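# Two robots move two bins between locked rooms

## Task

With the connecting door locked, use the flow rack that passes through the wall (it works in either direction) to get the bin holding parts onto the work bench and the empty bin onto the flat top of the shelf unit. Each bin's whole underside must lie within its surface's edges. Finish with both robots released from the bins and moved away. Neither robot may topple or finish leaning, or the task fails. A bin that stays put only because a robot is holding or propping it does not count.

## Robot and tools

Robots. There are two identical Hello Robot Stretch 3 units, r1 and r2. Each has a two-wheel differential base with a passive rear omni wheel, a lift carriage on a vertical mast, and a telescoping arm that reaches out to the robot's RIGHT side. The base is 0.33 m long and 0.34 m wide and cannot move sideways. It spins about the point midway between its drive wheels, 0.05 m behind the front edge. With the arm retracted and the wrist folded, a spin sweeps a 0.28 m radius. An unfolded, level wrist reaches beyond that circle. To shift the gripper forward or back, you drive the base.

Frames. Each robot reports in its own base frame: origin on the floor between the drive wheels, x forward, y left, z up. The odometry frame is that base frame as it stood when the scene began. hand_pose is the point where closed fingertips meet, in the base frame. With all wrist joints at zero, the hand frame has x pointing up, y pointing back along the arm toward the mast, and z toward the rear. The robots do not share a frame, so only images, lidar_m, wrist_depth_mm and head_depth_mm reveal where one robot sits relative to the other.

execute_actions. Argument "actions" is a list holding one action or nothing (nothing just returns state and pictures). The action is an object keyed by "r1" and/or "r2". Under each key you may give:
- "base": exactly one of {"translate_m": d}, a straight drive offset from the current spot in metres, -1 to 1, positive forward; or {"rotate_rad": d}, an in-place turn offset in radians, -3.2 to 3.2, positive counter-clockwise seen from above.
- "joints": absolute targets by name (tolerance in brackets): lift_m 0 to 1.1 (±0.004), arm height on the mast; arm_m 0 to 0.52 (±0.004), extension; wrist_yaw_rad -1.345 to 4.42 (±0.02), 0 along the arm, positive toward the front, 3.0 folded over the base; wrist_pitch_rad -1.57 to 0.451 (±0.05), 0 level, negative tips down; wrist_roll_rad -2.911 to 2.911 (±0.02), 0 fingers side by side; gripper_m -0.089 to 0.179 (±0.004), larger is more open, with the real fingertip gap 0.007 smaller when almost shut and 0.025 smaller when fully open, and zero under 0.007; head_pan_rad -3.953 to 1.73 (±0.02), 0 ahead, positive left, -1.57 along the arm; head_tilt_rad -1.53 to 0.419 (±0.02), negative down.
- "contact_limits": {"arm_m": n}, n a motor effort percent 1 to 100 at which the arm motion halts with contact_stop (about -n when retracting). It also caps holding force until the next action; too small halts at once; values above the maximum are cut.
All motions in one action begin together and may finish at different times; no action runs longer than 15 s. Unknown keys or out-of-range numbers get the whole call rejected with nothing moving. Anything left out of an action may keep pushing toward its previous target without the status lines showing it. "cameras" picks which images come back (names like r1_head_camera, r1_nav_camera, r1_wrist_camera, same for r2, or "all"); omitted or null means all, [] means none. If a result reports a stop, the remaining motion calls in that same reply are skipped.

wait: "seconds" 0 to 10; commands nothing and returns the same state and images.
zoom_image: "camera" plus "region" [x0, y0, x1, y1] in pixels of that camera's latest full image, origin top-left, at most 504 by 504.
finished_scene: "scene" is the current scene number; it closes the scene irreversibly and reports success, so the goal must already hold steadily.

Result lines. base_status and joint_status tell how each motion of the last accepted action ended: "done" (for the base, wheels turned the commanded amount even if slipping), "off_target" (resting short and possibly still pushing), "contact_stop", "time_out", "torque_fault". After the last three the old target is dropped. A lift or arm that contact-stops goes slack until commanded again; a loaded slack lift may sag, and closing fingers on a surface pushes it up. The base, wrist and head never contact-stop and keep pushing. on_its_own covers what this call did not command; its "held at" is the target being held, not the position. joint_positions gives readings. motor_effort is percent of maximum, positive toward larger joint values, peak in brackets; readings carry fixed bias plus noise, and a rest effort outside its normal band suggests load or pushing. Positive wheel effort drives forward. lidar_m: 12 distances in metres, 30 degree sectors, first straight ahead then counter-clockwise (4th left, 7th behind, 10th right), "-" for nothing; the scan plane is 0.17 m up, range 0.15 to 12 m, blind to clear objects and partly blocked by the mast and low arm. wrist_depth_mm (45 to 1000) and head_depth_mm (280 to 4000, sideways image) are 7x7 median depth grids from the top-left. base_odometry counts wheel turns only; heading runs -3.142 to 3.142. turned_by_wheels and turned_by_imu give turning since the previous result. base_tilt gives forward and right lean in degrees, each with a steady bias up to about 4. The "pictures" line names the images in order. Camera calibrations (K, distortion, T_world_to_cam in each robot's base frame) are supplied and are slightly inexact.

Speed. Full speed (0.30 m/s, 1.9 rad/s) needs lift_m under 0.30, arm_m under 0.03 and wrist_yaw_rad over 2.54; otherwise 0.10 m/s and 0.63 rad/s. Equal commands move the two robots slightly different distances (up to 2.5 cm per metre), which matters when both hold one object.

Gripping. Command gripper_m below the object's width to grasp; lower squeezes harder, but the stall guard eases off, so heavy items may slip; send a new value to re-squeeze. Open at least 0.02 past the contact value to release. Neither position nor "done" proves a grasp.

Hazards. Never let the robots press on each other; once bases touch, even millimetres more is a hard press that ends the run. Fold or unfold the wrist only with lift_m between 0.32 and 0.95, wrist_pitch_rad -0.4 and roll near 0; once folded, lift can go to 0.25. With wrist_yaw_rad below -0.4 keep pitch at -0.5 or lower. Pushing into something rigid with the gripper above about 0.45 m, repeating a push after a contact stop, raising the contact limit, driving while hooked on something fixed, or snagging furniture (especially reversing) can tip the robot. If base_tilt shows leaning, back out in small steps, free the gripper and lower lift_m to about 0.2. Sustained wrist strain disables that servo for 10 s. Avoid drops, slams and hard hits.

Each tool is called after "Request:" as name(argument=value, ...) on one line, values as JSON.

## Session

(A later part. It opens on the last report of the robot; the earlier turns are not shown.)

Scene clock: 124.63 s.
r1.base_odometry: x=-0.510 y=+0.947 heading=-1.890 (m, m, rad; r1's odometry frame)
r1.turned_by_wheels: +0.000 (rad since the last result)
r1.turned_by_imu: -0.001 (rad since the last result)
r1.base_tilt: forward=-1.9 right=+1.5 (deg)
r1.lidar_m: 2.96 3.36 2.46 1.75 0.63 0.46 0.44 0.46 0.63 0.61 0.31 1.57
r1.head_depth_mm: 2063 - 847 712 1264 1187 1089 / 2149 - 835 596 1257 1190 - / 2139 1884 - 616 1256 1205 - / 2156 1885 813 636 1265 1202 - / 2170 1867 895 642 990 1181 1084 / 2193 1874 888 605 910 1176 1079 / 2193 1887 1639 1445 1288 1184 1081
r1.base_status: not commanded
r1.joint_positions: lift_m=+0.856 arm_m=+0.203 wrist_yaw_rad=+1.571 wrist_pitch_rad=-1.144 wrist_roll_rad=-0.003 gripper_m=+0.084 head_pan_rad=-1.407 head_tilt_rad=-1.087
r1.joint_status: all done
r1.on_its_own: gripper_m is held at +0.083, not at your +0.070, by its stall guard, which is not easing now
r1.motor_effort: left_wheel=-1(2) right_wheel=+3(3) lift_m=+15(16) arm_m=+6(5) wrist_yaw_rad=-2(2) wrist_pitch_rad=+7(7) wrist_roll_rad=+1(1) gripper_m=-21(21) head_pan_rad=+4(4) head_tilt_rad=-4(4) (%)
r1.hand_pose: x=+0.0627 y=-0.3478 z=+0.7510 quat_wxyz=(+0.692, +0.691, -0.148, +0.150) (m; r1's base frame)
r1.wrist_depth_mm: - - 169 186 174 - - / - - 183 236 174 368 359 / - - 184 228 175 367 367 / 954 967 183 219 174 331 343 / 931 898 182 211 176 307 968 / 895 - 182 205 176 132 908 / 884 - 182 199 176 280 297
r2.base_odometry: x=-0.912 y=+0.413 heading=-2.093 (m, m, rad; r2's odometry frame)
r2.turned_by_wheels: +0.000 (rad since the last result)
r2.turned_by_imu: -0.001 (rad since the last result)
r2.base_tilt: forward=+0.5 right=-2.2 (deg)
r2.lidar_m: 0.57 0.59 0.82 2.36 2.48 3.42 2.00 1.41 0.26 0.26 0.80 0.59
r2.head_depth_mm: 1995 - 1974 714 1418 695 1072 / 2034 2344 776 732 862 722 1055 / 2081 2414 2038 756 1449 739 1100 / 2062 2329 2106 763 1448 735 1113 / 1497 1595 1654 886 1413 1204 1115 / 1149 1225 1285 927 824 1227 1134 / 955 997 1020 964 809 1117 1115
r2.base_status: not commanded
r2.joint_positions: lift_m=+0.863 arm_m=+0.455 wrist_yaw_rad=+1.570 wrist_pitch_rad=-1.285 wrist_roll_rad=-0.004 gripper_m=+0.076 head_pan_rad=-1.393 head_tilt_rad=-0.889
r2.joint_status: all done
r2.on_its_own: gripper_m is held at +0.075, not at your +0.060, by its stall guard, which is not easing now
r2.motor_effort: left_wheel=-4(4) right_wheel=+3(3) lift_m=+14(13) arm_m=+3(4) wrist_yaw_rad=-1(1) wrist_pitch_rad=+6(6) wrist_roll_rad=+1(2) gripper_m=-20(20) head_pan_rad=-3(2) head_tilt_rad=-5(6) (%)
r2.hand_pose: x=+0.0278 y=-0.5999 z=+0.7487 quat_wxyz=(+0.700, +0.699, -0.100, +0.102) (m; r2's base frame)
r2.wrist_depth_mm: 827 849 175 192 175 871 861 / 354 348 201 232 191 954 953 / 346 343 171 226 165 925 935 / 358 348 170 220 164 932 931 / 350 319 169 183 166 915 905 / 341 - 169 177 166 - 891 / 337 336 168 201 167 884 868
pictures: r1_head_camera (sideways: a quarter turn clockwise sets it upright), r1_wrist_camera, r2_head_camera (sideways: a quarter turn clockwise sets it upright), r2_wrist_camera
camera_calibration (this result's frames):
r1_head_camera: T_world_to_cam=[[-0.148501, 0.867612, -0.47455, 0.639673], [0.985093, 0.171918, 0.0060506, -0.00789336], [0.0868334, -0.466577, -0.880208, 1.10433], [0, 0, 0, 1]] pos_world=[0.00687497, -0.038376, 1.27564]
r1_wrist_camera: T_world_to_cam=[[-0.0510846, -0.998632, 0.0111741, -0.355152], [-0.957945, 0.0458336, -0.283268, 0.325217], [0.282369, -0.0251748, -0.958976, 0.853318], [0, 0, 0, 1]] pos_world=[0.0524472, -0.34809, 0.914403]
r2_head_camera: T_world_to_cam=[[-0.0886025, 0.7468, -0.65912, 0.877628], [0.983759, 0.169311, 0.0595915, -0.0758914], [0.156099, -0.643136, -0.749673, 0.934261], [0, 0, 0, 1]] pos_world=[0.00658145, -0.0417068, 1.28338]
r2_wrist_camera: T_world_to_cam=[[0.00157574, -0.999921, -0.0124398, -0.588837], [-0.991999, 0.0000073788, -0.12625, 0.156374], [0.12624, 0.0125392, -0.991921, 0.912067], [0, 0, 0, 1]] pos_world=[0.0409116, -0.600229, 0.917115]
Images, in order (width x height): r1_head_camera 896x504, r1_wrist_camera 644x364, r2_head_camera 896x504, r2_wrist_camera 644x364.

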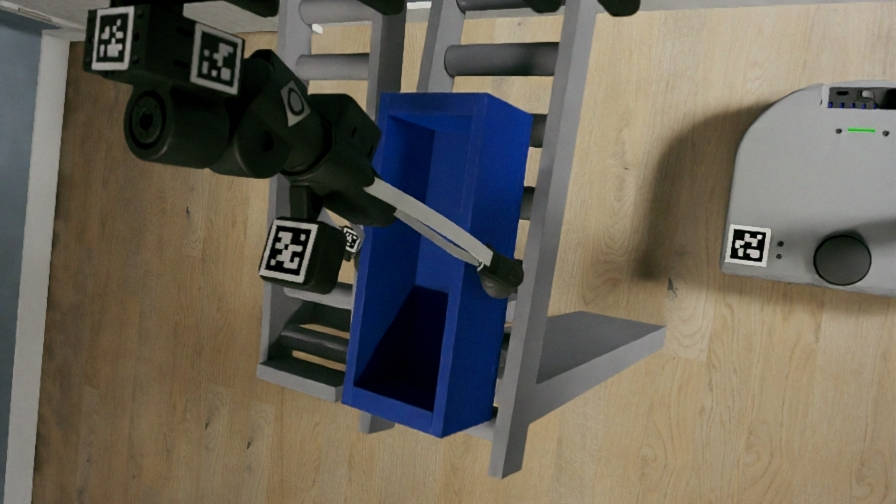

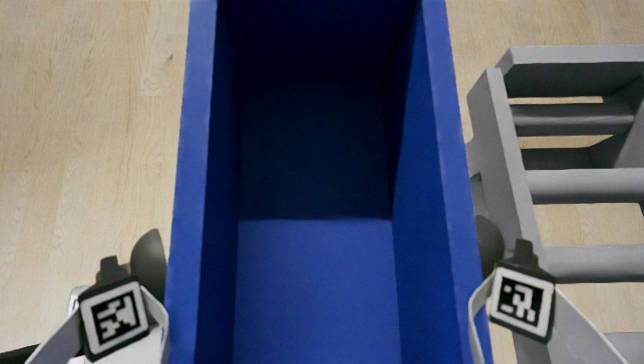

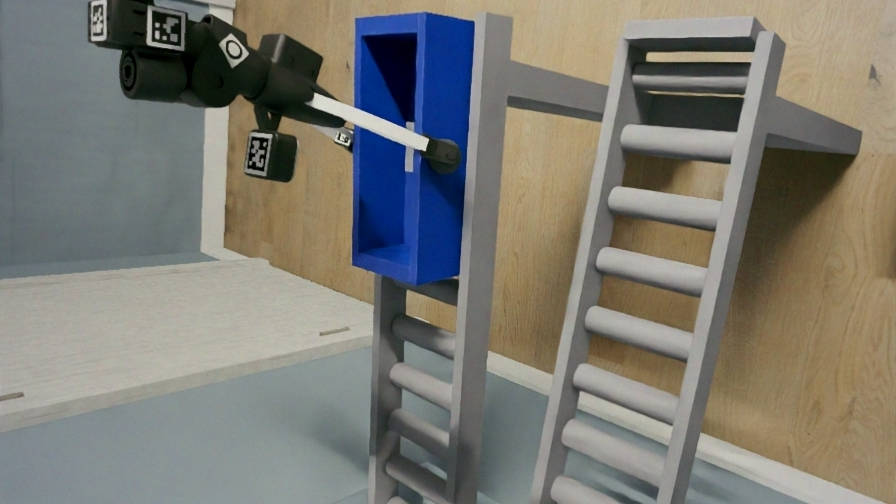

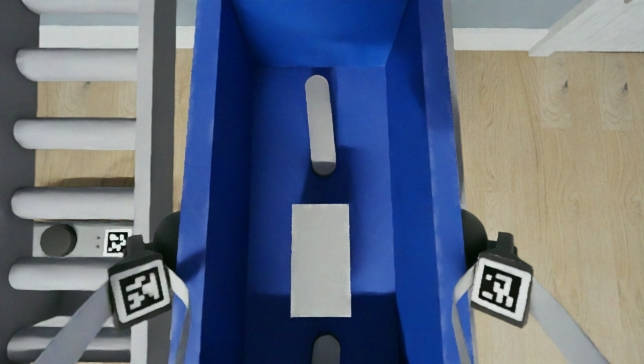

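Request:
execute_actions(actions=[{"r1":{"joints":{"lift_m":0.832,"wrist_yaw_rad":1.555}},"r2":{"joints":{"lift_m":0.845,"arm_m":0.459}}}], cameras=["r1_head_camera","r2_head_camera","r1_wrist_camera"])

Scene clock: 128.23 s.
r1.base_odometry: x=-0.510 y=+0.947 heading=-1.890 (m, m, rad; r1's odometry frame)
r1.turned_by_wheels: +0.000 (rad since the last result)
r1.turned_by_imu: -0.002 (rad since the last result)
r1.base_tilt: forward=-2.0 right=+1.5 (deg)
r1.lidar_m: 2.96 3.37 2.45 1.76 0.63 0.46 0.44 0.46 0.63 0.62 0.31 1.57
r1.head_depth_mm: 2061 - 856 709 1250 1190 1088 / 2126 - - 725 1256 1193 - / 2137 1923 - 652 1250 1203 - / 2144 1863 890 657 1273 1198 - / 2174 1880 894 656 1002 1185 1083 / 2195 1887 889 608 909 1178 1079 / 2189 1867 1630 1452 1288 1177 1083
r1.base_status: not commanded
r1.joint_positions: lift_m=+0.840 arm_m=+0.203 wrist_yaw_rad=+1.556 wrist_pitch_rad=-1.095 wrist_roll_rad=+0.002 gripper_m=+0.084 head_pan_rad=-1.407 head_tilt_rad=-1.087
r1.joint_status: lift_m contact_stop (moved -0.016 of -0.024); the others done
r1.on_its_own: gripper_m is held at +0.083, not at your +0.070, by its stall guard, which is not easing now; lift_m is slack since a contact_stop, until your next command for it (your +0.832 is given up)
r1.motor_effort: left_wheel=-2(4) right_wheel=+7(9) lift_m=+30(31) arm_m=+5(7) wrist_yaw_rad=-1(2) wrist_pitch_rad=-16(24) wrist_roll_rad=-1(1) gripper_m=-18(21) head_pan_rad=+3(4) head_tilt_rad=-3(4) (%)
r1.hand_pose: x=+0.0746 y=-0.3493 z=+0.7395 quat_wxyz=(+0.689, +0.686, -0.172, +0.161) (m; r1's base frame)
r1.wrist_depth_mm: - - 174 183 176 - - / - - 202 234 180 358 339 / - - 199 230 182 356 356 / 988 994 195 222 162 338 340 / 910 934 192 213 164 315 923 / 876 130 189 208 167 - 296 / 865 - 186 199 170 855 889
r2.base_odometry: x=-0.912 y=+0.413 heading=-2.093 (m, m, rad; r2's odometry frame)
r2.turned_by_wheels: +0.000 (rad since the last result)
r2.turned_by_imu: +0.000 (rad since the last result)
r2.base_tilt: forward=+0.8 right=-2.2 (deg)
r2.lidar_m: 0.57 0.59 0.82 2.36 2.47 3.43 1.99 1.42 0.26 0.26 0.80 0.59
r2.head_depth_mm: 1971 - 1978 731 1419 698 1074 / 2034 2348 773 740 860 723 1058 / 2089 2371 2058 752 1445 739 1104 / 2060 2333 2110 765 1455 1180 1113 / 1504 1609 1648 887 1407 1202 1118 / 1148 1221 1275 934 1276 1215 1128 / 960 993 1018 964 810 1112 1115
r2.base_status: not commanded
r2.joint_positions: lift_m=+0.856 arm_m=+0.459 wrist_yaw_rad=+1.572 wrist_pitch_rad=-1.239 wrist_roll_rad=-0.005 gripper_m=+0.076 head_pan_rad=-1.393 head_tilt_rad=-0.889
r2.joint_status: lift_m contact_stop (moved -0.006 of -0.018); the others done
r2.on_its_own: gripper_m is held at +0.075, not at your +0.060, by its stall guard, which is not easing now; lift_m is slack since a contact_stop, until your next command for it (your +0.845 is given up)
r2.motor_effort: left_wheel=+0(3) right_wheel=-3(8) lift_m=+25(25) arm_m=+5(7) wrist_yaw_rad=-3(3) wrist_pitch_rad=-13(18) wrist_roll_rad=+2(2) gripper_m=-20(21) head_pan_rad=-3(2) head_tilt_rad=-6(6) (%)
r2.hand_pose: x=+0.0393 y=-0.6036 z=+0.7449 quat_wxyz=(+0.698, +0.697, -0.114, +0.119) (m; r2's base frame)
r2.wrist_depth_mm: 359 354 174 189 187 811 771 / 357 353 202 231 188 980 957 / 364 356 173 228 188 981 954 / 918 359 173 222 162 933 926 / 340 332 172 186 162 905 916 / 332 - 173 177 162 - 912 / 375 330 172 196 162 865 873
pictures: r1_head_camera (sideways: a quarter turn clockwise sets it upright), r1_wrist_camera, r2_head_camera (sideways: a quarter turn clockwise sets it upright)
camera_calibration (this result's frames):
r1_head_camera: T_world_to_cam=[[-0.148711, 0.867731, -0.474265, 0.639304], [0.985056, 0.172126, 0.00605346, -0.00789686], [0.0868863, -0.466278, -0.880361, 1.10453], [0, 0, 0, 1]] pos_world=[0.00688176, -0.0383675, 1.27563]
r1_wrist_camera: T_world_to_cam=[[-0.0707815, -0.997471, 0.00648682, -0.350571], [-0.941676, 0.0646745, -0.330248, 0.373538], [0.328993, -0.0294839, -0.943872, 0.822658], [0, 0, 0, 1]] pos_world=[0.0562892, -0.349588, 0.902118]
r2_head_camera: T_world_to_cam=[[-0.0886201, 0.747123, -0.658751, 0.877148], [0.983774, 0.16923, 0.0595879, -0.0758867], [0.156, -0.642782, -0.749997, 0.934684], [0, 0, 0, 1]] pos_world=[0.00657762, -0.0416978, 1.28335]
Images, in order (width x height): r1_head_camera 896x504, r1_wrist_camera 644x364, r2_head_camera 896x504.

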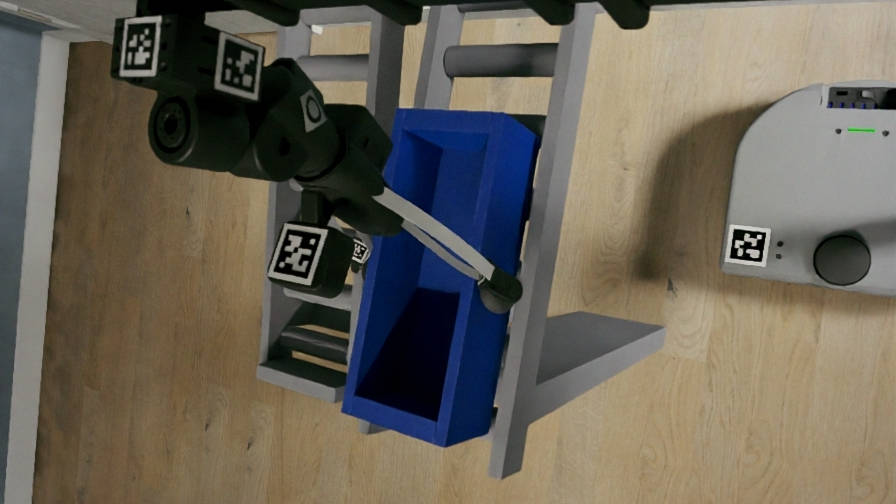

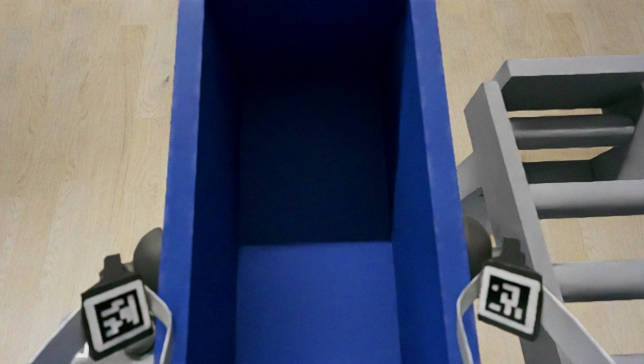

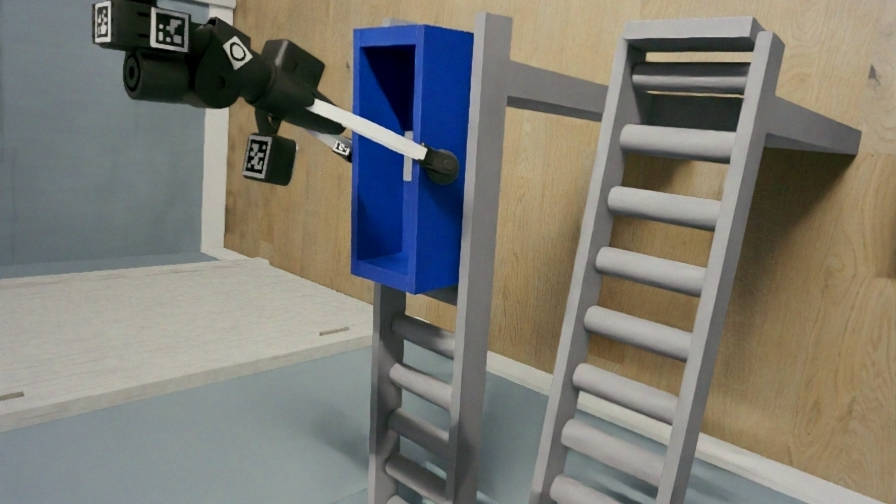

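Request:
execute_actions(actions=[{"r1":{"joints":{"lift_m":0.852,"arm_m":0.196}},"r2":{"joints":{"lift_m":0.862,"arm_m":0.455}}}], cameras=[])

Request:
execute_actions(actions=[{"r1":{"joints":{"gripper_m":0.175}},"r2":{"joints":{"gripper_m":0.175}}}], cameras=["r1_head_camera","r2_head_camera"])

Scene clock: 132.17 s.
r1.base_odometry: x=-0.510 y=+0.947 heading=-1.890 (m, m, rad; r1's odometry frame)
r1.turned_by_wheels: +0.000 (rad since the last result)
r1.turned_by_imu: -0.001 (rad since the last result)
r1.base_tilt: forward=-2.0 right=+1.4 (deg)
r1.lidar_m: 2.95 3.35 2.46 1.75 0.63 0.46 0.44 0.46 0.63 0.62 0.31 1.57
r1.head_depth_mm: 2060 - 852 712 1259 1195 1084 / 2141 - 848 650 1246 1179 - / 2159 1918 - 652 1258 1202 - / 2168 1890 893 650 1265 1203 - / 2181 1877 895 643 992 1179 1082 / 2193 1849 891 599 908 1181 1082 / 2169 1869 1634 1446 1285 1180 1081
r1.base_status: not commanded
r1.joint_positions: lift_m=+0.851 arm_m=+0.196 wrist_yaw_rad=+1.555 wrist_pitch_rad=-1.139 wrist_roll_rad=+0.002 gripper_m=+0.084 head_pan_rad=-1.407 head_tilt_rad=-1.087
r1.joint_status: all done
r1.on_its_own: gripper_m is held at +0.083, not at your +0.070, by its stall guard, which is not easing now
r1.motor_effort: left_wheel=-1(2) right_wheel=+2(7) lift_m=+48(50) arm_m=-6(5) wrist_yaw_rad=+0(1) wrist_pitch_rad=+4(16) wrist_roll_rad=-1(1) gripper_m=-17(18) head_pan_rad=+3(4) head_tilt_rad=-4(3) (%)
r1.hand_pose: x=+0.0639 y=-0.3429 z=+0.7472 quat_wxyz=(+0.692, +0.689, -0.157, +0.145) (m; r1's base frame)
r1.wrist_depth_mm: - - 173 186 170 - - / - - 202 229 182 360 364 / - - 197 225 160 358 372 / - 976 193 218 164 349 334 / 922 961 188 214 167 302 978 / 893 130 185 208 169 - 887 / 852 127 182 203 174 852 292
r2.base_odometry: x=-0.912 y=+0.413 heading=-2.093 (m, m, rad; r2's odometry frame)
r2.turned_by_wheels: +0.000 (rad since the last result)
r2.turned_by_imu: -0.001 (rad since the last result)
r2.base_tilt: forward=+0.8 right=-2.2 (deg)
r2.lidar_m: 0.57 0.59 0.82 2.36 2.48 3.43 1.99 1.41 0.26 0.26 0.80 0.59
r2.head_depth_mm: 1985 - 1974 716 1410 698 1076 / 2044 2355 778 735 861 723 1062 / 2086 2367 2032 757 1458 740 1102 / 2063 2339 2107 769 1448 1186 1106 / 1508 1596 1663 886 1422 1211 1116 / 1151 1230 1282 938 822 1211 1125 / 959 992 1020 964 809 1119 1108
r2.base_status: not commanded
r2.joint_positions: lift_m=+0.861 arm_m=+0.455 wrist_yaw_rad=+1.572 wrist_pitch_rad=-1.274 wrist_roll_rad=-0.005 gripper_m=+0.076 head_pan_rad=-1.393 head_tilt_rad=-0.889
r2.joint_status: all done
r2.on_its_own: gripper_m is held at +0.075, not at your +0.060, by its stall guard, which is not easing now
r2.motor_effort: left_wheel=-1(0) right_wheel=+2(3) lift_m=+42(42) arm_m=-3(3) wrist_yaw_rad=-2(3) wrist_pitch_rad=+1(13) wrist_roll_rad=+2(2) gripper_m=-20(21) head_pan_rad=-4(4) head_tilt_rad=-6(6) (%)
r2.hand_pose: x=+0.0304 y=-0.6005 z=+0.7477 quat_wxyz=(+0.700, +0.699, -0.102, +0.106) (m; r2's base frame)
r2.wrist_depth_mm: 359 362 175 192 176 860 837 / 352 349 198 235 192 967 959 / 350 347 169 227 166 969 936 / 360 348 168 221 167 941 929 / 353 340 168 184 166 925 901 / 344 - 168 178 167 - 889 / 337 334 168 199 168 877 852
pictures: none
No camera images: the call's "cameras" was empty. Leave "cameras" out to get every camera's image.

Scene clock: 133.63 s.
r1.base_odometry: x=-0.510 y=+0.947 heading=-1.890 (m, m, rad; r1's odometry frame)
r1.turned_by_wheels: +0.000 (rad since the last result)
r1.turned_by_imu: +0.000 (rad since the last result)
r1.base_tilt: forward=-1.9 right=+1.4 (deg)
r1.lidar_m: 2.95 3.37 2.45 1.75 0.63 0.46 0.45 0.46 0.63 0.62 0.31 1.57
r1.head_depth_mm: 2057 - 852 645 650 1184 1090 / 2153 - 847 664 644 1187 - / 2138 1916 - 654 1252 1209 - / 2143 1865 816 654 1268 1202 - / 2155 1871 892 613 999 1186 1082 / 2181 1859 1570 700 908 1181 1082 / 2176 1871 1629 1447 1282 1187 1078
r1.base_status: not commanded
r1.joint_positions: lift_m=+0.851 arm_m=+0.196 wrist_yaw_rad=+1.555 wrist_pitch_rad=-1.139 wrist_roll_rad=+0.002 gripper_m=+0.175 head_pan_rad=-1.407 head_tilt_rad=-1.087
r1.joint_status: all done
r1.motor_effort: left_wheel=-1(1) right_wheel=+2(2) lift_m=+47(48) arm_m=-5(5) wrist_yaw_rad=+0(0) wrist_pitch_rad=+4(4) wrist_roll_rad=-1(1) gripper_m=+0(84) head_pan_rad=+3(4) head_tilt_rad=-4(5) (%)
r1.hand_pose: x=+0.0639 y=-0.3429 z=+0.7472 quat_wxyz=(+0.692, +0.689, -0.157, +0.145) (m; r1's base frame)
r1.wrist_depth_mm: - - 258 - 287 - - / - - 252 261 257 360 362 / - - 223 149 150 360 369 / 967 971 147 165 147 354 341 / 959 951 187 221 168 500 949 / 929 891 184 216 173 906 313 / - - 180 210 176 877 281
r2.base_odometry: x=-0.912 y=+0.413 heading=-2.093 (m, m, rad; r2's odometry frame)
r2.turned_by_wheels: +0.000 (rad since the last result)
r2.turned_by_imu: +0.000 (rad since the last result)
r2.base_tilt: forward=+0.7 right=-2.1 (deg)
r2.lidar_m: 0.57 0.59 0.82 2.35 2.47 3.41 1.99 1.42 0.26 0.26 0.80 0.59
r2.head_depth_mm: 1973 - 1975 764 1422 697 1073 / 2048 2358 770 736 861 722 1058 / 2083 2372 2049 760 1450 740 1104 / 2066 2321 2119 765 1454 1193 1112 / 1506 1594 1590 841 1407 1202 1124 / 1148 1225 1279 938 825 1211 1123 / 961 997 1020 961 814 1114 1110
r2.base_status: not commanded
r2.joint_positions: lift_m=+0.861 arm_m=+0.455 wrist_yaw_rad=+1.572 wrist_pitch_rad=-1.275 wrist_roll_rad=-0.004 gripper_m=+0.175 head_pan_rad=-1.393 head_tilt_rad=-0.889
r2.joint_status: all done
r2.motor_effort: left_wheel=-1(2) right_wheel=+2(2) lift_m=+39(41) arm_m=-3(4) wrist_yaw_rad=-3(2) wrist_pitch_rad=+2(2) wrist_roll_rad=+2(2) gripper_m=+0(85) head_pan_rad=-2(4) head_tilt_rad=-5(6) (%)
r2.hand_pose: x=+0.0302 y=-0.6005 z=+0.7477 quat_wxyz=(+0.700, +0.699, -0.102, +0.106) (m; r2's base frame)
r2.wrist_depth_mm: 364 365 196 233 194 834 816 / 355 346 196 236 194 970 975 / 351 345 168 227 166 953 962 / 362 348 166 190 167 913 928 / 355 352 168 185 167 888 923 / 348 338 166 208 167 891 901 / 336 332 166 200 168 889 861
pictures: r1_head_camera (sideways: a quarter turn clockwise sets it upright), r2_head_camera (sideways: a quarter turn clockwise sets it upright)
camera_calibration (this result's frames):
r1_head_camera: T_world_to_cam=[[-0.148711, 0.867731, -0.474265, 0.639304], [0.985056, 0.172126, 0.00605346, -0.00789686], [0.0868863, -0.466278, -0.880361, 1.10453], [0, 0, 0, 1]] pos_world=[0.00688176, -0.0383675, 1.27563]
r2_head_camera: T_world_to_cam=[[-0.0886199, 0.747123, -0.658751, 0.877148], [0.983774, 0.16923, 0.0595879, -0.0758867], [0.156, -0.642782, -0.749997, 0.934684], [0, 0, 0, 1]] pos_world=[0.00657761, -0.0416978, 1.28335]
Images, in order (width x height): r1_head_camera 896x504, r2_head_camera 896x504.

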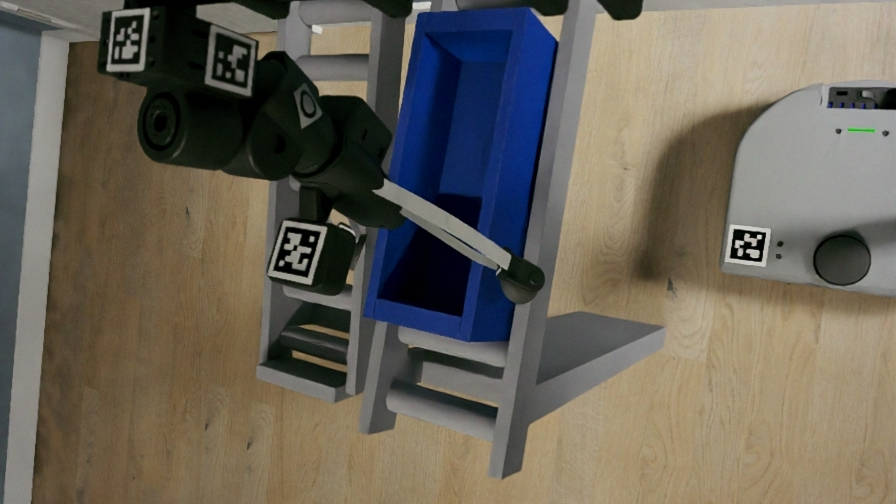

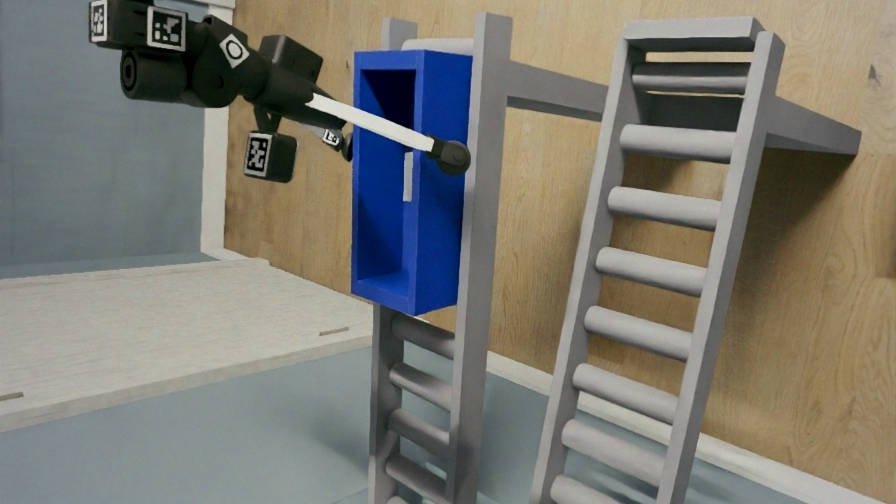

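Both bins are rolling.

Request:
wait(seconds=10)

Scene clock: 145.50 s.
r1.base_odometry: x=-0.510 y=+0.947 heading=-1.890 (m, m, rad; r1's odometry frame)
r1.turned_by_wheels: +0.000 (rad since the last result)
r1.turned_by_imu: -0.002 (rad since the last result)
r1.base_tilt: forward=-1.9 right=+1.4 (deg)
r1.lidar_m: 2.96 3.35 2.46 1.75 0.63 0.46 0.44 0.46 0.63 0.62 0.31 1.57
r1.head_depth_mm: 2051 - 853 708 1258 1185 1093 / 2138 - 846 733 1257 1189 - / 2163 1928 - 711 1275 1200 - / 2138 1881 822 694 1281 1205 - / 2166 1865 818 702 998 1183 1079 / 2195 1867 821 700 906 1188 1081 / 2185 1876 1623 1454 1290 1183 1079
r1.base_status: not commanded
r1.joint_positions: lift_m=+0.851 arm_m=+0.196 wrist_yaw_rad=+1.555 wrist_pitch_rad=-1.139 wrist_roll_rad=+0.002 gripper_m=+0.175 head_pan_rad=-1.407 head_tilt_rad=-1.087
r1.joint_status: all done
r1.motor_effort: left_wheel=-1(1) right_wheel=+2(2) lift_m=+47(48) arm_m=-5(5) wrist_yaw_rad=+0(0) wrist_pitch_rad=+4(4) wrist_roll_rad=-1(1) gripper_m=+0(84) head_pan_rad=+4(4) head_tilt_rad=-4(5) (%)
r1.hand_pose: x=+0.0639 y=-0.3429 z=+0.7472 quat_wxyz=(+0.692, +0.689, -0.157, +0.145) (m; r1's base frame)
r1.wrist_depth_mm: - - 257 - 285 - 285 / - - 254 263 256 343 306 / - - 241 322 245 337 270 / 971 984 240 255 243 330 258 / 920 934 231 653 234 334 249 / 886 919 224 232 230 881 231 / - - 221 874 249 871 257
r2.base_odometry: x=-0.912 y=+0.413 heading=-2.093 (m, m, rad; r2's odometry frame)
r2.turned_by_wheels: +0.000 (rad since the last result)
r2.turned_by_imu: -0.002 (rad since the last result)
r2.base_tilt: forward=+0.7 right=-2.3 (deg)
r2.lidar_m: 0.57 0.59 0.82 2.35 2.47 3.42 1.99 1.41 0.26 0.26 0.80 0.59
r2.head_depth_mm: 1966 - 1965 811 1417 653 1073 / 2057 2344 1926 812 827 663 1055 / 2099 2386 2056 845 1440 674 1101 / 2068 2319 2120 865 752 685 1108 / 1499 1599 1659 887 1375 718 1119 / 1145 1219 1274 935 826 1210 1131 / 956 999 1016 961 810 1121 1116
r2.base_status: not commanded
r2.joint_positions: lift_m=+0.861 arm_m=+0.455 wrist_yaw_rad=+1.572 wrist_pitch_rad=-1.275 wrist_roll_rad=-0.004 gripper_m=+0.175 head_pan_rad=-1.393 head_tilt_rad=-0.889
r2.joint_status: all done
r2.motor_effort: left_wheel=-1(2) right_wheel=+2(2) lift_m=+39(41) arm_m=-4(4) wrist_yaw_rad=-2(2) wrist_pitch_rad=+2(2) wrist_roll_rad=+2(2) gripper_m=+1(85) head_pan_rad=-2(4) head_tilt_rad=-5(6) (%)
r2.hand_pose: x=+0.0302 y=-0.6005 z=+0.7477 quat_wxyz=(+0.700, +0.699, -0.102, +0.106) (m; r2's base frame)
r2.wrist_depth_mm: 359 359 263 262 260 862 811 / 261 344 950 950 244 967 976 / 299 324 242 250 242 926 962 / 299 328 235 939 234 927 920 / 299 326 230 922 230 910 925 / 324 353 216 514 228 888 885 / 261 330 212 214 213 862 860
wait: 10.00 s; at rest from the start
pictures: r1_head_camera (sideways: a quarter turn clockwise sets it upright), r1_nav_camera (sideways: a quarter turn counterclockwise sets it upright), r1_wrist_camera, r2_head_camera (sideways: a quarter turn clockwise sets it upright), r2_nav_camera (sideways: a quarter turn counterclockwise sets it upright), r2_wrist_camera
camera_calibration (this result's frames):
r1_head_camera: T_world_to_cam=[[-0.148711, 0.867731, -0.474265, 0.639304], [0.985056, 0.172126, 0.00605346, -0.00789686], [0.0868863, -0.466278, -0.880361, 1.10453], [0, 0, 0, 1]] pos_world=[0.00688176, -0.0383675, 1.27563]
r1_nav_camera: T_world_to_cam=[[0.156176, -0.846046, 0.509722, -0.625614], [-0.984971, -0.171943, 0.0163951, 0.0402033], [0.0737719, -0.504621, -0.860183, 1.08273], [0, 0, 0, 1]] pos_world=[0.05743, 0.0239811, 1.24957]
r1_wrist_camera: T_world_to_cam=[[-0.0712535, -0.997418, 0.00890651, -0.346745], [-0.955351, 0.0656758, -0.288083, 0.335327], [0.286755, -0.0290358, -0.957564, 0.846776], [0, 0, 0, 1]] pos_world=[0.052831, -0.343286, 0.910532]
r2_head_camera: T_world_to_cam=[[-0.0886199, 0.747123, -0.658751, 0.877148], [0.983774, 0.16923, 0.0595879, -0.0758867], [0.156, -0.642782, -0.749997, 0.934683], [0, 0, 0, 1]] pos_world=[0.00657761, -0.0416978, 1.28335]
r2_nav_camera: T_world_to_cam=[[0.132992, -0.783998, 0.606349, -0.748455], [-0.987963, -0.153633, 0.0180485, 0.0372034], [0.0790051, -0.601451, -0.794993, 0.992241], [0, 0, 0, 1]] pos_world=[0.0579022, 0.0157121, 1.24198]
r2_wrist_camera: T_world_to_cam=[[0.00387528, -0.999918, -0.0122208, -0.589735], [-0.990754, -0.00218187, -0.135651, 0.164307], [0.135613, 0.0126335, -0.990681, 0.909679], [0, 0, 0, 1]] pos_world=[0.0417088, -0.60082, 0.916283]
Images, in order (width x height): r1_head_camera 896x504, r1_nav_camera 672x504, r1_wrist_camera 644x364, r2_head_camera 896x504, r2_nav_camera 672x504, r2_wrist_camera 644x364.

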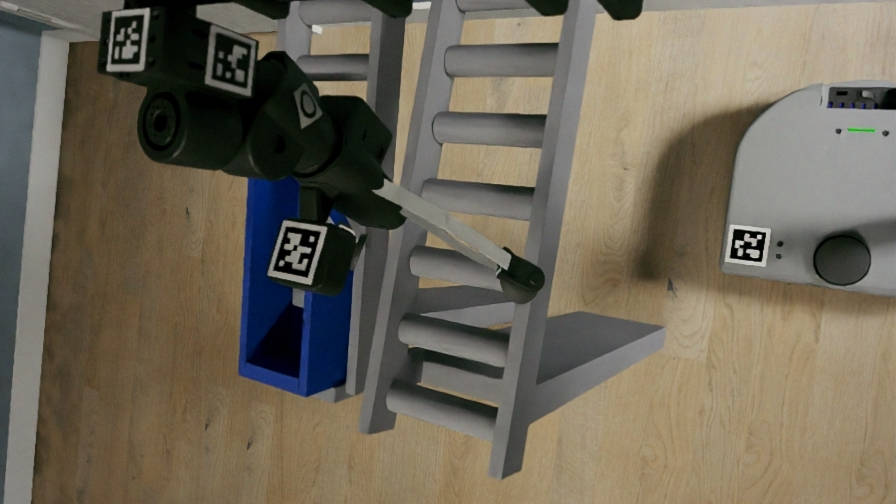

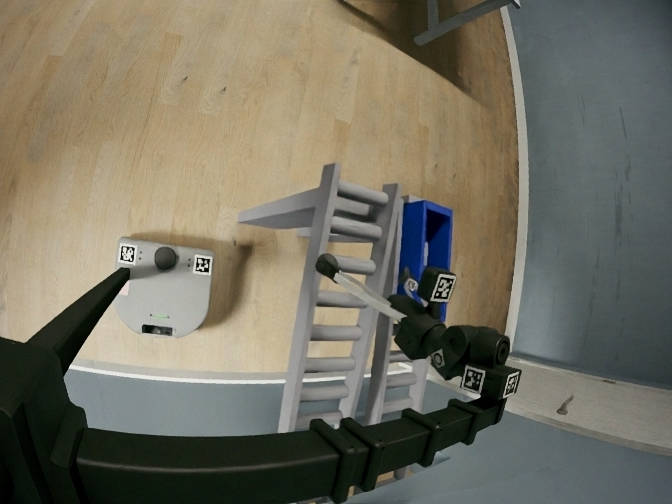

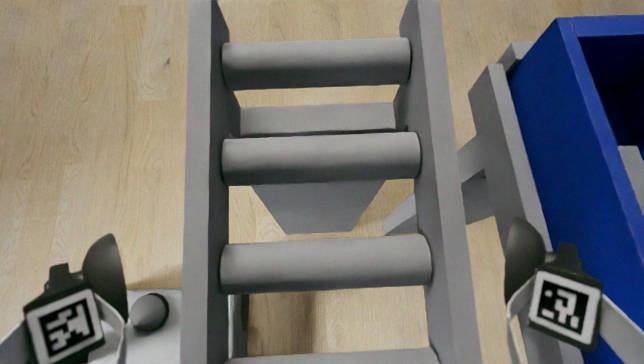

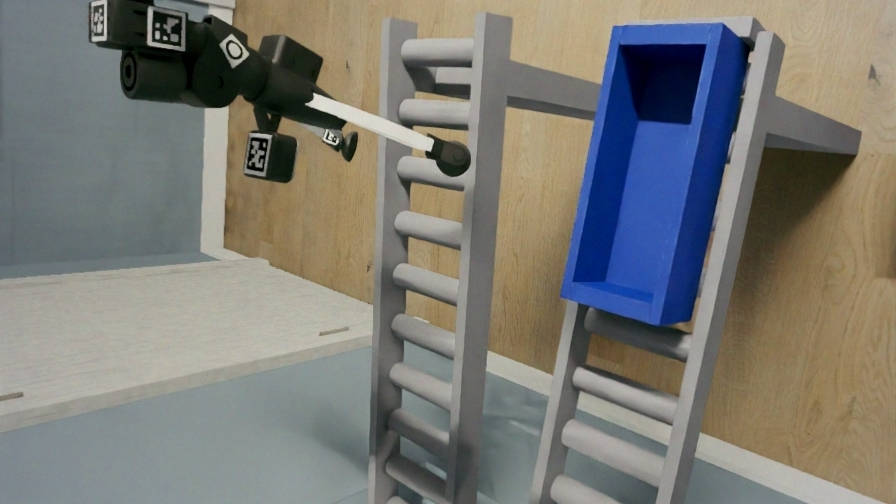

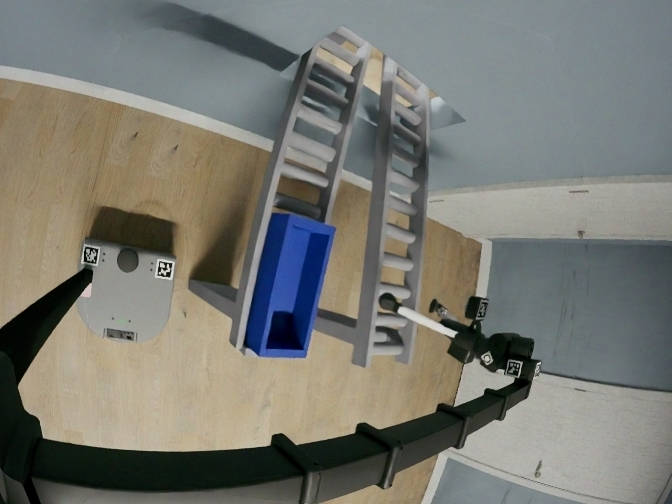

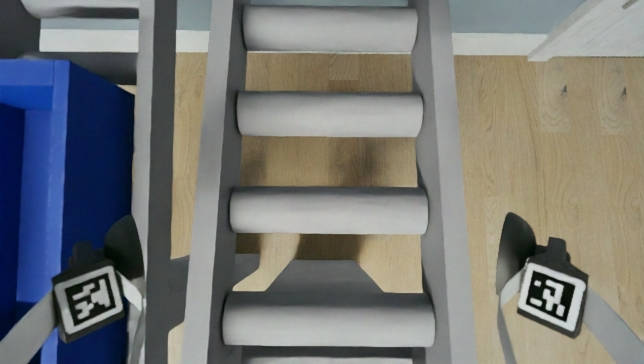

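Request:
execute_actions(actions=[{"r1":{"base":{"translate_m":0.045},"joints":{"lift_m":0.86,"arm_m":0.46,"wrist_pitch_rad":-1.2}},"r2":{"base":{"translate_m":-0.025},"joints":{"arm_m":0.215,"wrist_pitch_rad":-1.2}}}], cameras=["r1_head_camera","r2_head_camera","r1_wrist_camera","r2_wrist_camera"])

Scene clock: 150.93 s.
r1.base_odometry: x=-0.525 y=+0.904 heading=-1.890 (m, m, rad; r1's odometry frame)
r1.turned_by_wheels: +0.000 (rad since the last result)
r1.turned_by_imu: -0.001 (rad since the last result)
r1.base_tilt: forward=-2.0 right=+1.5 (deg)
r1.lidar_m: 2.91 3.36 2.46 1.92 0.70 0.51 0.49 0.51 0.69 0.53 0.29 1.52
r1.head_depth_mm: 2087 1888 866 719 1256 1189 1085 / - 1865 799 809 1259 1187 - / 2133 1836 801 717 1274 1205 - / 2151 1864 818 699 1268 1196 - / 2168 1861 815 698 816 1184 1080 / 2189 1856 1627 1414 1279 1183 1082 / 2209 1859 1625 1448 1300 1175 1086
r1.base_status: done
r1.joint_positions: lift_m=+0.859 arm_m=+0.460 wrist_yaw_rad=+1.555 wrist_pitch_rad=-1.201 wrist_roll_rad=+0.002 gripper_m=+0.175 head_pan_rad=-1.407 head_tilt_rad=-1.087
r1.joint_status: all done
r1.motor_effort: left_wheel=-1(3) right_wheel=+2(8) lift_m=+47(49) arm_m=+6(5) wrist_yaw_rad=+0(0) wrist_pitch_rad=+1(5) wrist_roll_rad=-1(1) gripper_m=+0(0) head_pan_rad=+3(3) head_tilt_rad=-3(4) (%)
r1.hand_pose: x=+0.0487 y=-0.6059 z=+0.7504 quat_wxyz=(+0.696, +0.694, -0.136, +0.123) (m; r1's base frame)
r1.wrist_depth_mm: - - - - - - - / 240 - 279 268 - - - / 238 - 327 329 990 - - / 234 374 317 316 314 999 982 / 234 913 301 298 299 978 928 / - 897 287 291 280 921 928 / - 891 276 280 277 875 891
r2.base_odometry: x=-0.899 y=+0.435 heading=-2.093 (m, m, rad; r2's odometry frame)
r2.turned_by_wheels: +0.000 (rad since the last result)
r2.turned_by_imu: -0.001 (rad since the last result)
r2.base_tilt: forward=+0.8 right=-2.3 (deg)
r2.lidar_m: 0.59 0.62 0.86 2.37 2.47 3.42 1.96 1.39 2.44 0.25 0.83 0.62
r2.head_depth_mm: 1995 2288 - 1602 1413 1184 1081 / 2047 2352 2128 - 819 662 1077 / 2079 2386 2091 867 1454 664 1087 / 2091 2348 2139 876 755 674 1111 / 1572 1684 1714 884 784 697 1118 / 1193 1273 1340 948 1347 1209 1121 / 1002 1042 1063 958 826 1168 1136
r2.base_status: done
r2.joint_positions: lift_m=+0.861 arm_m=+0.215 wrist_yaw_rad=+1.571 wrist_pitch_rad=-1.209 wrist_roll_rad=-0.004 gripper_m=+0.175 head_pan_rad=-1.393 head_tilt_rad=-0.889
r2.joint_status: all done
r2.motor_effort: left_wheel=-2(7) right_wheel=+2(6) lift_m=+39(39) arm_m=-3(4) wrist_yaw_rad=-1(2) wrist_pitch_rad=+3(4) wrist_roll_rad=+2(2) gripper_m=+0(0) head_pan_rad=-2(4) head_tilt_rad=-5(5) (%)
r2.hand_pose: x=+0.0469 y=-0.3605 z=+0.7517 quat_wxyz=(+0.696, +0.695, -0.126, +0.129) (m; r2's base frame)
r2.wrist_depth_mm: 831 814 761 382 775 284 282 / - - 350 270 986 285 938 / 990 981 344 342 960 969 255 / 955 963 339 338 943 950 236 / 910 926 331 332 879 896 235 / 895 - 292 327 559 632 222 / - - 314 322 864 304 207
pictures: r1_head_camera (sideways: a quarter turn clockwise sets it upright), r1_wrist_camera, r2_head_camera (sideways: a quarter turn clockwise sets it upright), r2_wrist_camera
camera_calibration (this result's frames):
r1_head_camera: T_world_to_cam=[[-0.148711, 0.867731, -0.474265, 0.639304], [0.985056, 0.172126, 0.00605346, -0.00789686], [0.0868863, -0.466278, -0.880361, 1.10453], [0, 0, 0, 1]] pos_world=[0.00688176, -0.0383675, 1.27563]
r1_wrist_camera: T_world_to_cam=[[-0.0709128, -0.997406, 0.0123407, -0.612801], [-0.971367, 0.0662384, -0.228164, 0.295122], [0.226755, -0.0281671, -0.973544, 0.862012], [0, 0, 0, 1]] pos_world=[0.0477506, -0.60648, 0.914106]
r2_head_camera: T_world_to_cam=[[-0.0885871, 0.747127, -0.658751, 0.877148], [0.983781, 0.169187, 0.0595879, -0.0758868], [0.155972, -0.642788, -0.749997, 0.934684], [0, 0, 0, 1]] pos_world=[0.00657578, -0.0416979, 1.28335]
r2_wrist_camera: T_world_to_cam=[[0.00384307, -0.999919, -0.0121555, -0.349832], [-0.979518, -0.00131692, -0.201352, 0.231079], [0.20132, 0.0126804, -0.979444, 0.89684], [0, 0, 0, 1]] pos_world=[0.0471391, -0.360872, 0.92068]
Images, in order (width x height): r1_head_camera 896x504, r1_wrist_camera 644x364, r2_head_camera 896x504, r2_wrist_camera 644x364.

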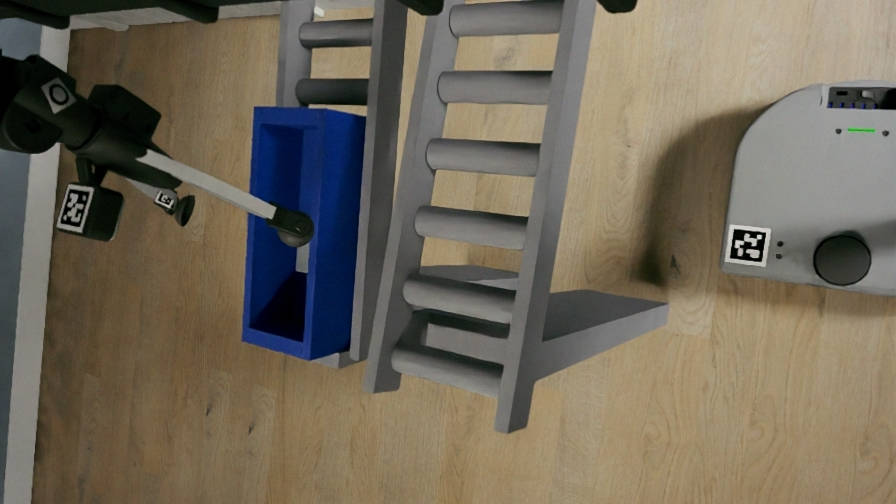

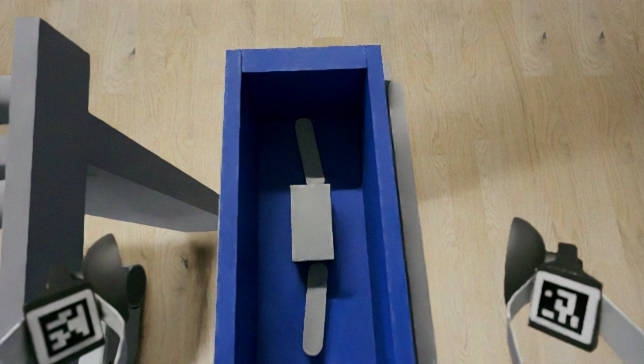

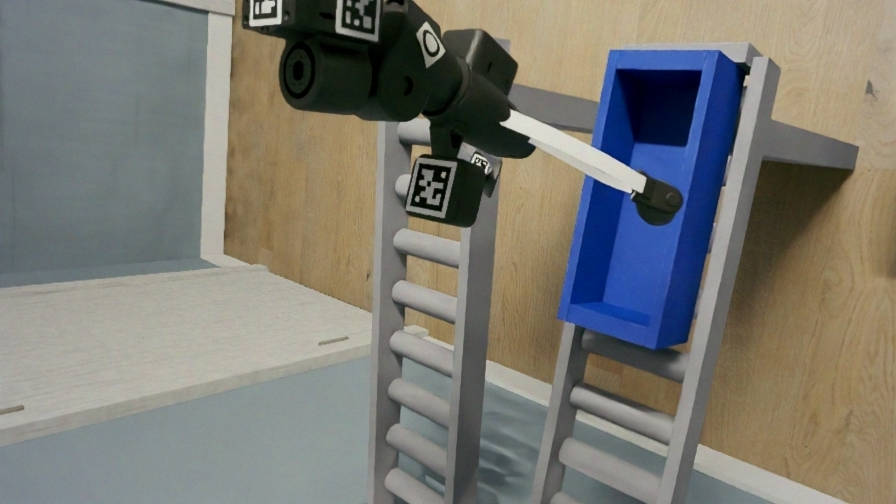

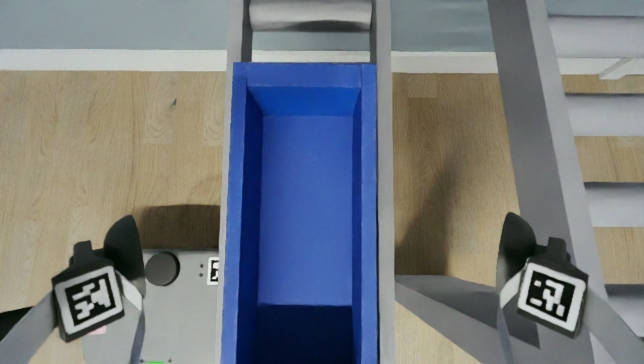

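Request:
execute_actions(actions=[{"r1":{"base":{"translate_m":0.018},"joints":{"lift_m":0.75,"arm_m":0.455}},"r2":{"joints":{"arm_m":0.202,"lift_m":0.727}}}], cameras=["r1_head_camera","r2_head_camera","r1_wrist_camera","r2_wrist_camera"])

Scene clock: 155.03 s.
r1.base_odometry: x=-0.530 y=+0.887 heading=-1.890 (m, m, rad; r1's odometry frame)
r1.turned_by_wheels: +0.000 (rad since the last result)
r1.turned_by_imu: -0.001 (rad since the last result)
r1.base_tilt: forward=-1.9 right=+1.5 (deg)
r1.lidar_m: 2.90 3.35 2.45 2.00 0.72 0.53 0.51 0.53 0.72 0.42 0.28 1.51
r1.head_depth_mm: 2051 - - - - - - / 2124 1855 787 727 1248 1185 - / 2152 1966 804 700 1264 1207 - / 2138 1884 824 695 1265 1197 - / 2157 1874 816 701 800 1180 1082 / 2177 1858 1633 1457 1285 1177 1077 / 2168 1872 1634 1447 1294 1184 1078
r1.base_status: done
r1.joint_positions: lift_m=+0.751 arm_m=+0.455 wrist_yaw_rad=+1.555 wrist_pitch_rad=-1.201 wrist_roll_rad=+0.002 gripper_m=+0.175 head_pan_rad=-1.407 head_tilt_rad=-1.087
r1.joint_status: all done
r1.motor_effort: left_wheel=-1(1) right_wheel=+2(8) lift_m=+13(43) arm_m=-5(5) wrist_yaw_rad=+0(0) wrist_pitch_rad=+1(1) wrist_roll_rad=-1(1) gripper_m=-1(1) head_pan_rad=+3(3) head_tilt_rad=-4(3) (%)
r1.hand_pose: x=+0.0487 y=-0.6017 z=+0.6417 quat_wxyz=(+0.696, +0.694, -0.136, +0.123) (m; r1's base frame)
r1.wrist_depth_mm: 946 939 168 178 155 964 970 / 918 863 200 211 157 922 907 / 232 882 199 212 160 901 900 / 256 273 194 195 164 832 853 / 817 117 189 164 167 834 843 / - 112 184 160 172 112 807 / - 107 178 179 176 110 772
r2.base_odometry: x=-0.899 y=+0.435 heading=-2.093 (m, m, rad; r2's odometry frame)
r2.turned_by_wheels: +0.000 (rad since the last result)
r2.turned_by_imu: -0.001 (rad since the last result)
r2.base_tilt: forward=+0.6 right=-2.2 (deg)
r2.lidar_m: 0.59 0.62 0.86 2.38 2.47 3.41 1.97 1.39 2.44 0.25 0.83 0.62
r2.head_depth_mm: 2012 2285 2034 1704 1384 1172 1090 / 2048 2333 2067 822 - 663 1078 / 2082 2393 2079 850 741 680 1085 / 2091 2355 2124 880 757 685 1114 / 1577 1676 1742 882 782 697 1121 / 1196 1278 1337 950 1344 1214 1128 / 1001 1042 1067 955 827 1168 1130
r2.base_status: not commanded
r2.joint_positions: lift_m=+0.728 arm_m=+0.202 wrist_yaw_rad=+1.571 wrist_pitch_rad=-1.208 wrist_roll_rad=-0.004 gripper_m=+0.175 head_pan_rad=-1.393 head_tilt_rad=-0.889
r2.joint_status: all done
r2.motor_effort: left_wheel=-2(2) right_wheel=+2(2) lift_m=+11(38) arm_m=-3(3) wrist_yaw_rad=-1(1) wrist_pitch_rad=+3(3) wrist_roll_rad=+2(2) gripper_m=+0(0) head_pan_rad=-4(3) head_tilt_rad=-5(5) (%)
r2.hand_pose: x=+0.0469 y=-0.3475 z=+0.6184 quat_wxyz=(+0.696, +0.695, -0.126, +0.129) (m; r2's base frame)
r2.wrist_depth_mm: 811 798 173 203 160 801 797 / 866 866 176 211 159 878 869 / 829 824 177 209 157 839 849 / 815 808 178 205 157 801 809 / 777 764 180 202 156 786 775 / 765 121 180 198 154 496 762 / - 119 182 195 153 302 240
pictures: r1_head_camera (sideways: a quarter turn clockwise sets it upright), r1_wrist_camera, r2_head_camera (sideways: a quarter turn clockwise sets it upright), r2_wrist_camera
camera_calibration (this result's frames):
r1_head_camera: T_world_to_cam=[[-0.148711, 0.867731, -0.474265, 0.639304], [0.985056, 0.172126, 0.00605346, -0.00789686], [0.0868862, -0.466278, -0.880361, 1.10453], [0, 0, 0, 1]] pos_world=[0.00688175, -0.0383675, 1.27563]
r1_wrist_camera: T_world_to_cam=[[-0.0709113, -0.997406, 0.0123486, -0.607238], [-0.971399, 0.0662392, -0.228026, 0.269918], [0.226617, -0.0281651, -0.973577, 0.756343], [0, 0, 0, 1]] pos_world=[0.0477386, -0.60224, 0.805405]
r2_head_camera: T_world_to_cam=[[-0.0885873, 0.747127, -0.658751, 0.877148], [0.983781, 0.169187, 0.0595879, -0.0758868], [0.155972, -0.642788, -0.749997, 0.934684], [0, 0, 0, 1]] pos_world=[0.00657579, -0.0416979, 1.28335]
r2_wrist_camera: T_world_to_cam=[[0.00384472, -0.999919, -0.0121551, -0.338454], [-0.979494, -0.00131711, -0.201469, 0.204343], [0.201437, 0.0126805, -0.979419, 0.766024], [0, 0, 0, 1]] pos_world=[0.0471486, -0.347871, 0.787313]
Images, in order (width x height): r1_head_camera 896x504, r1_wrist_camera 644x364, r2_head_camera 896x504, r2_wrist_camera 644x364.

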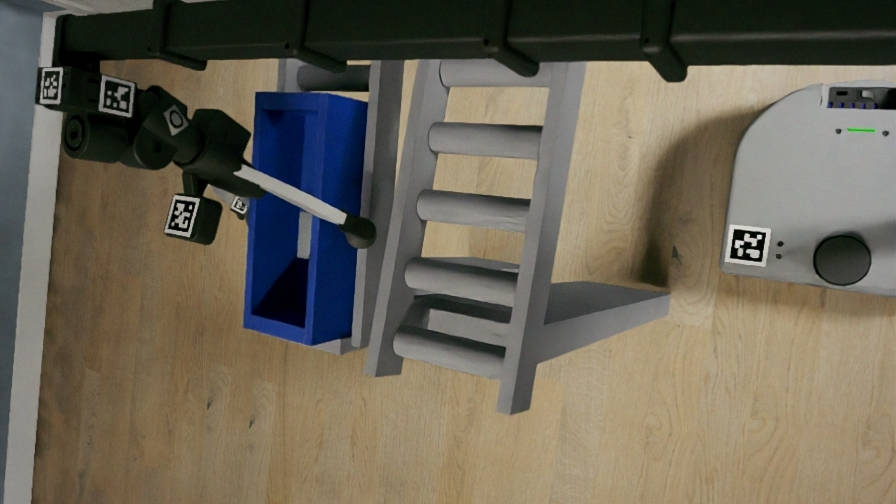

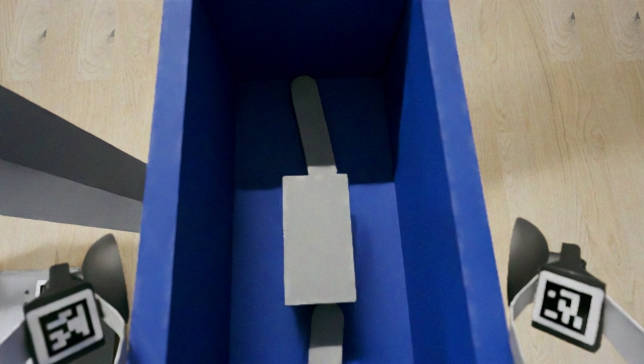

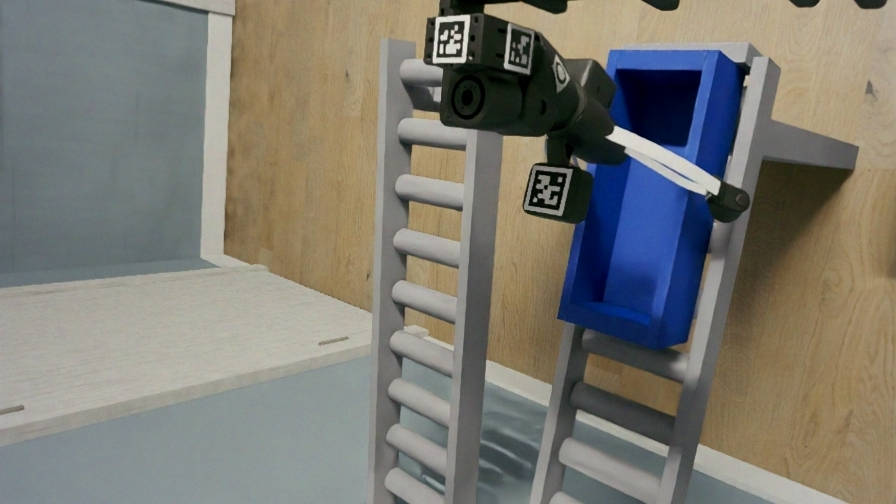

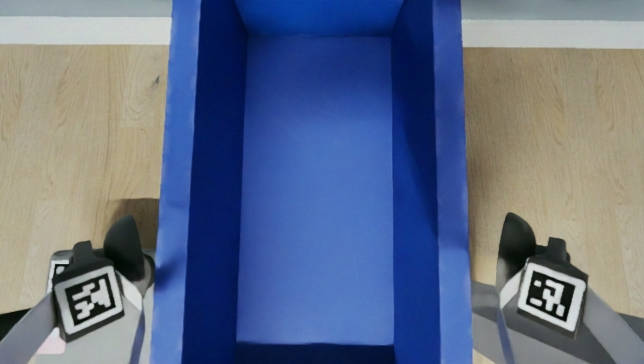

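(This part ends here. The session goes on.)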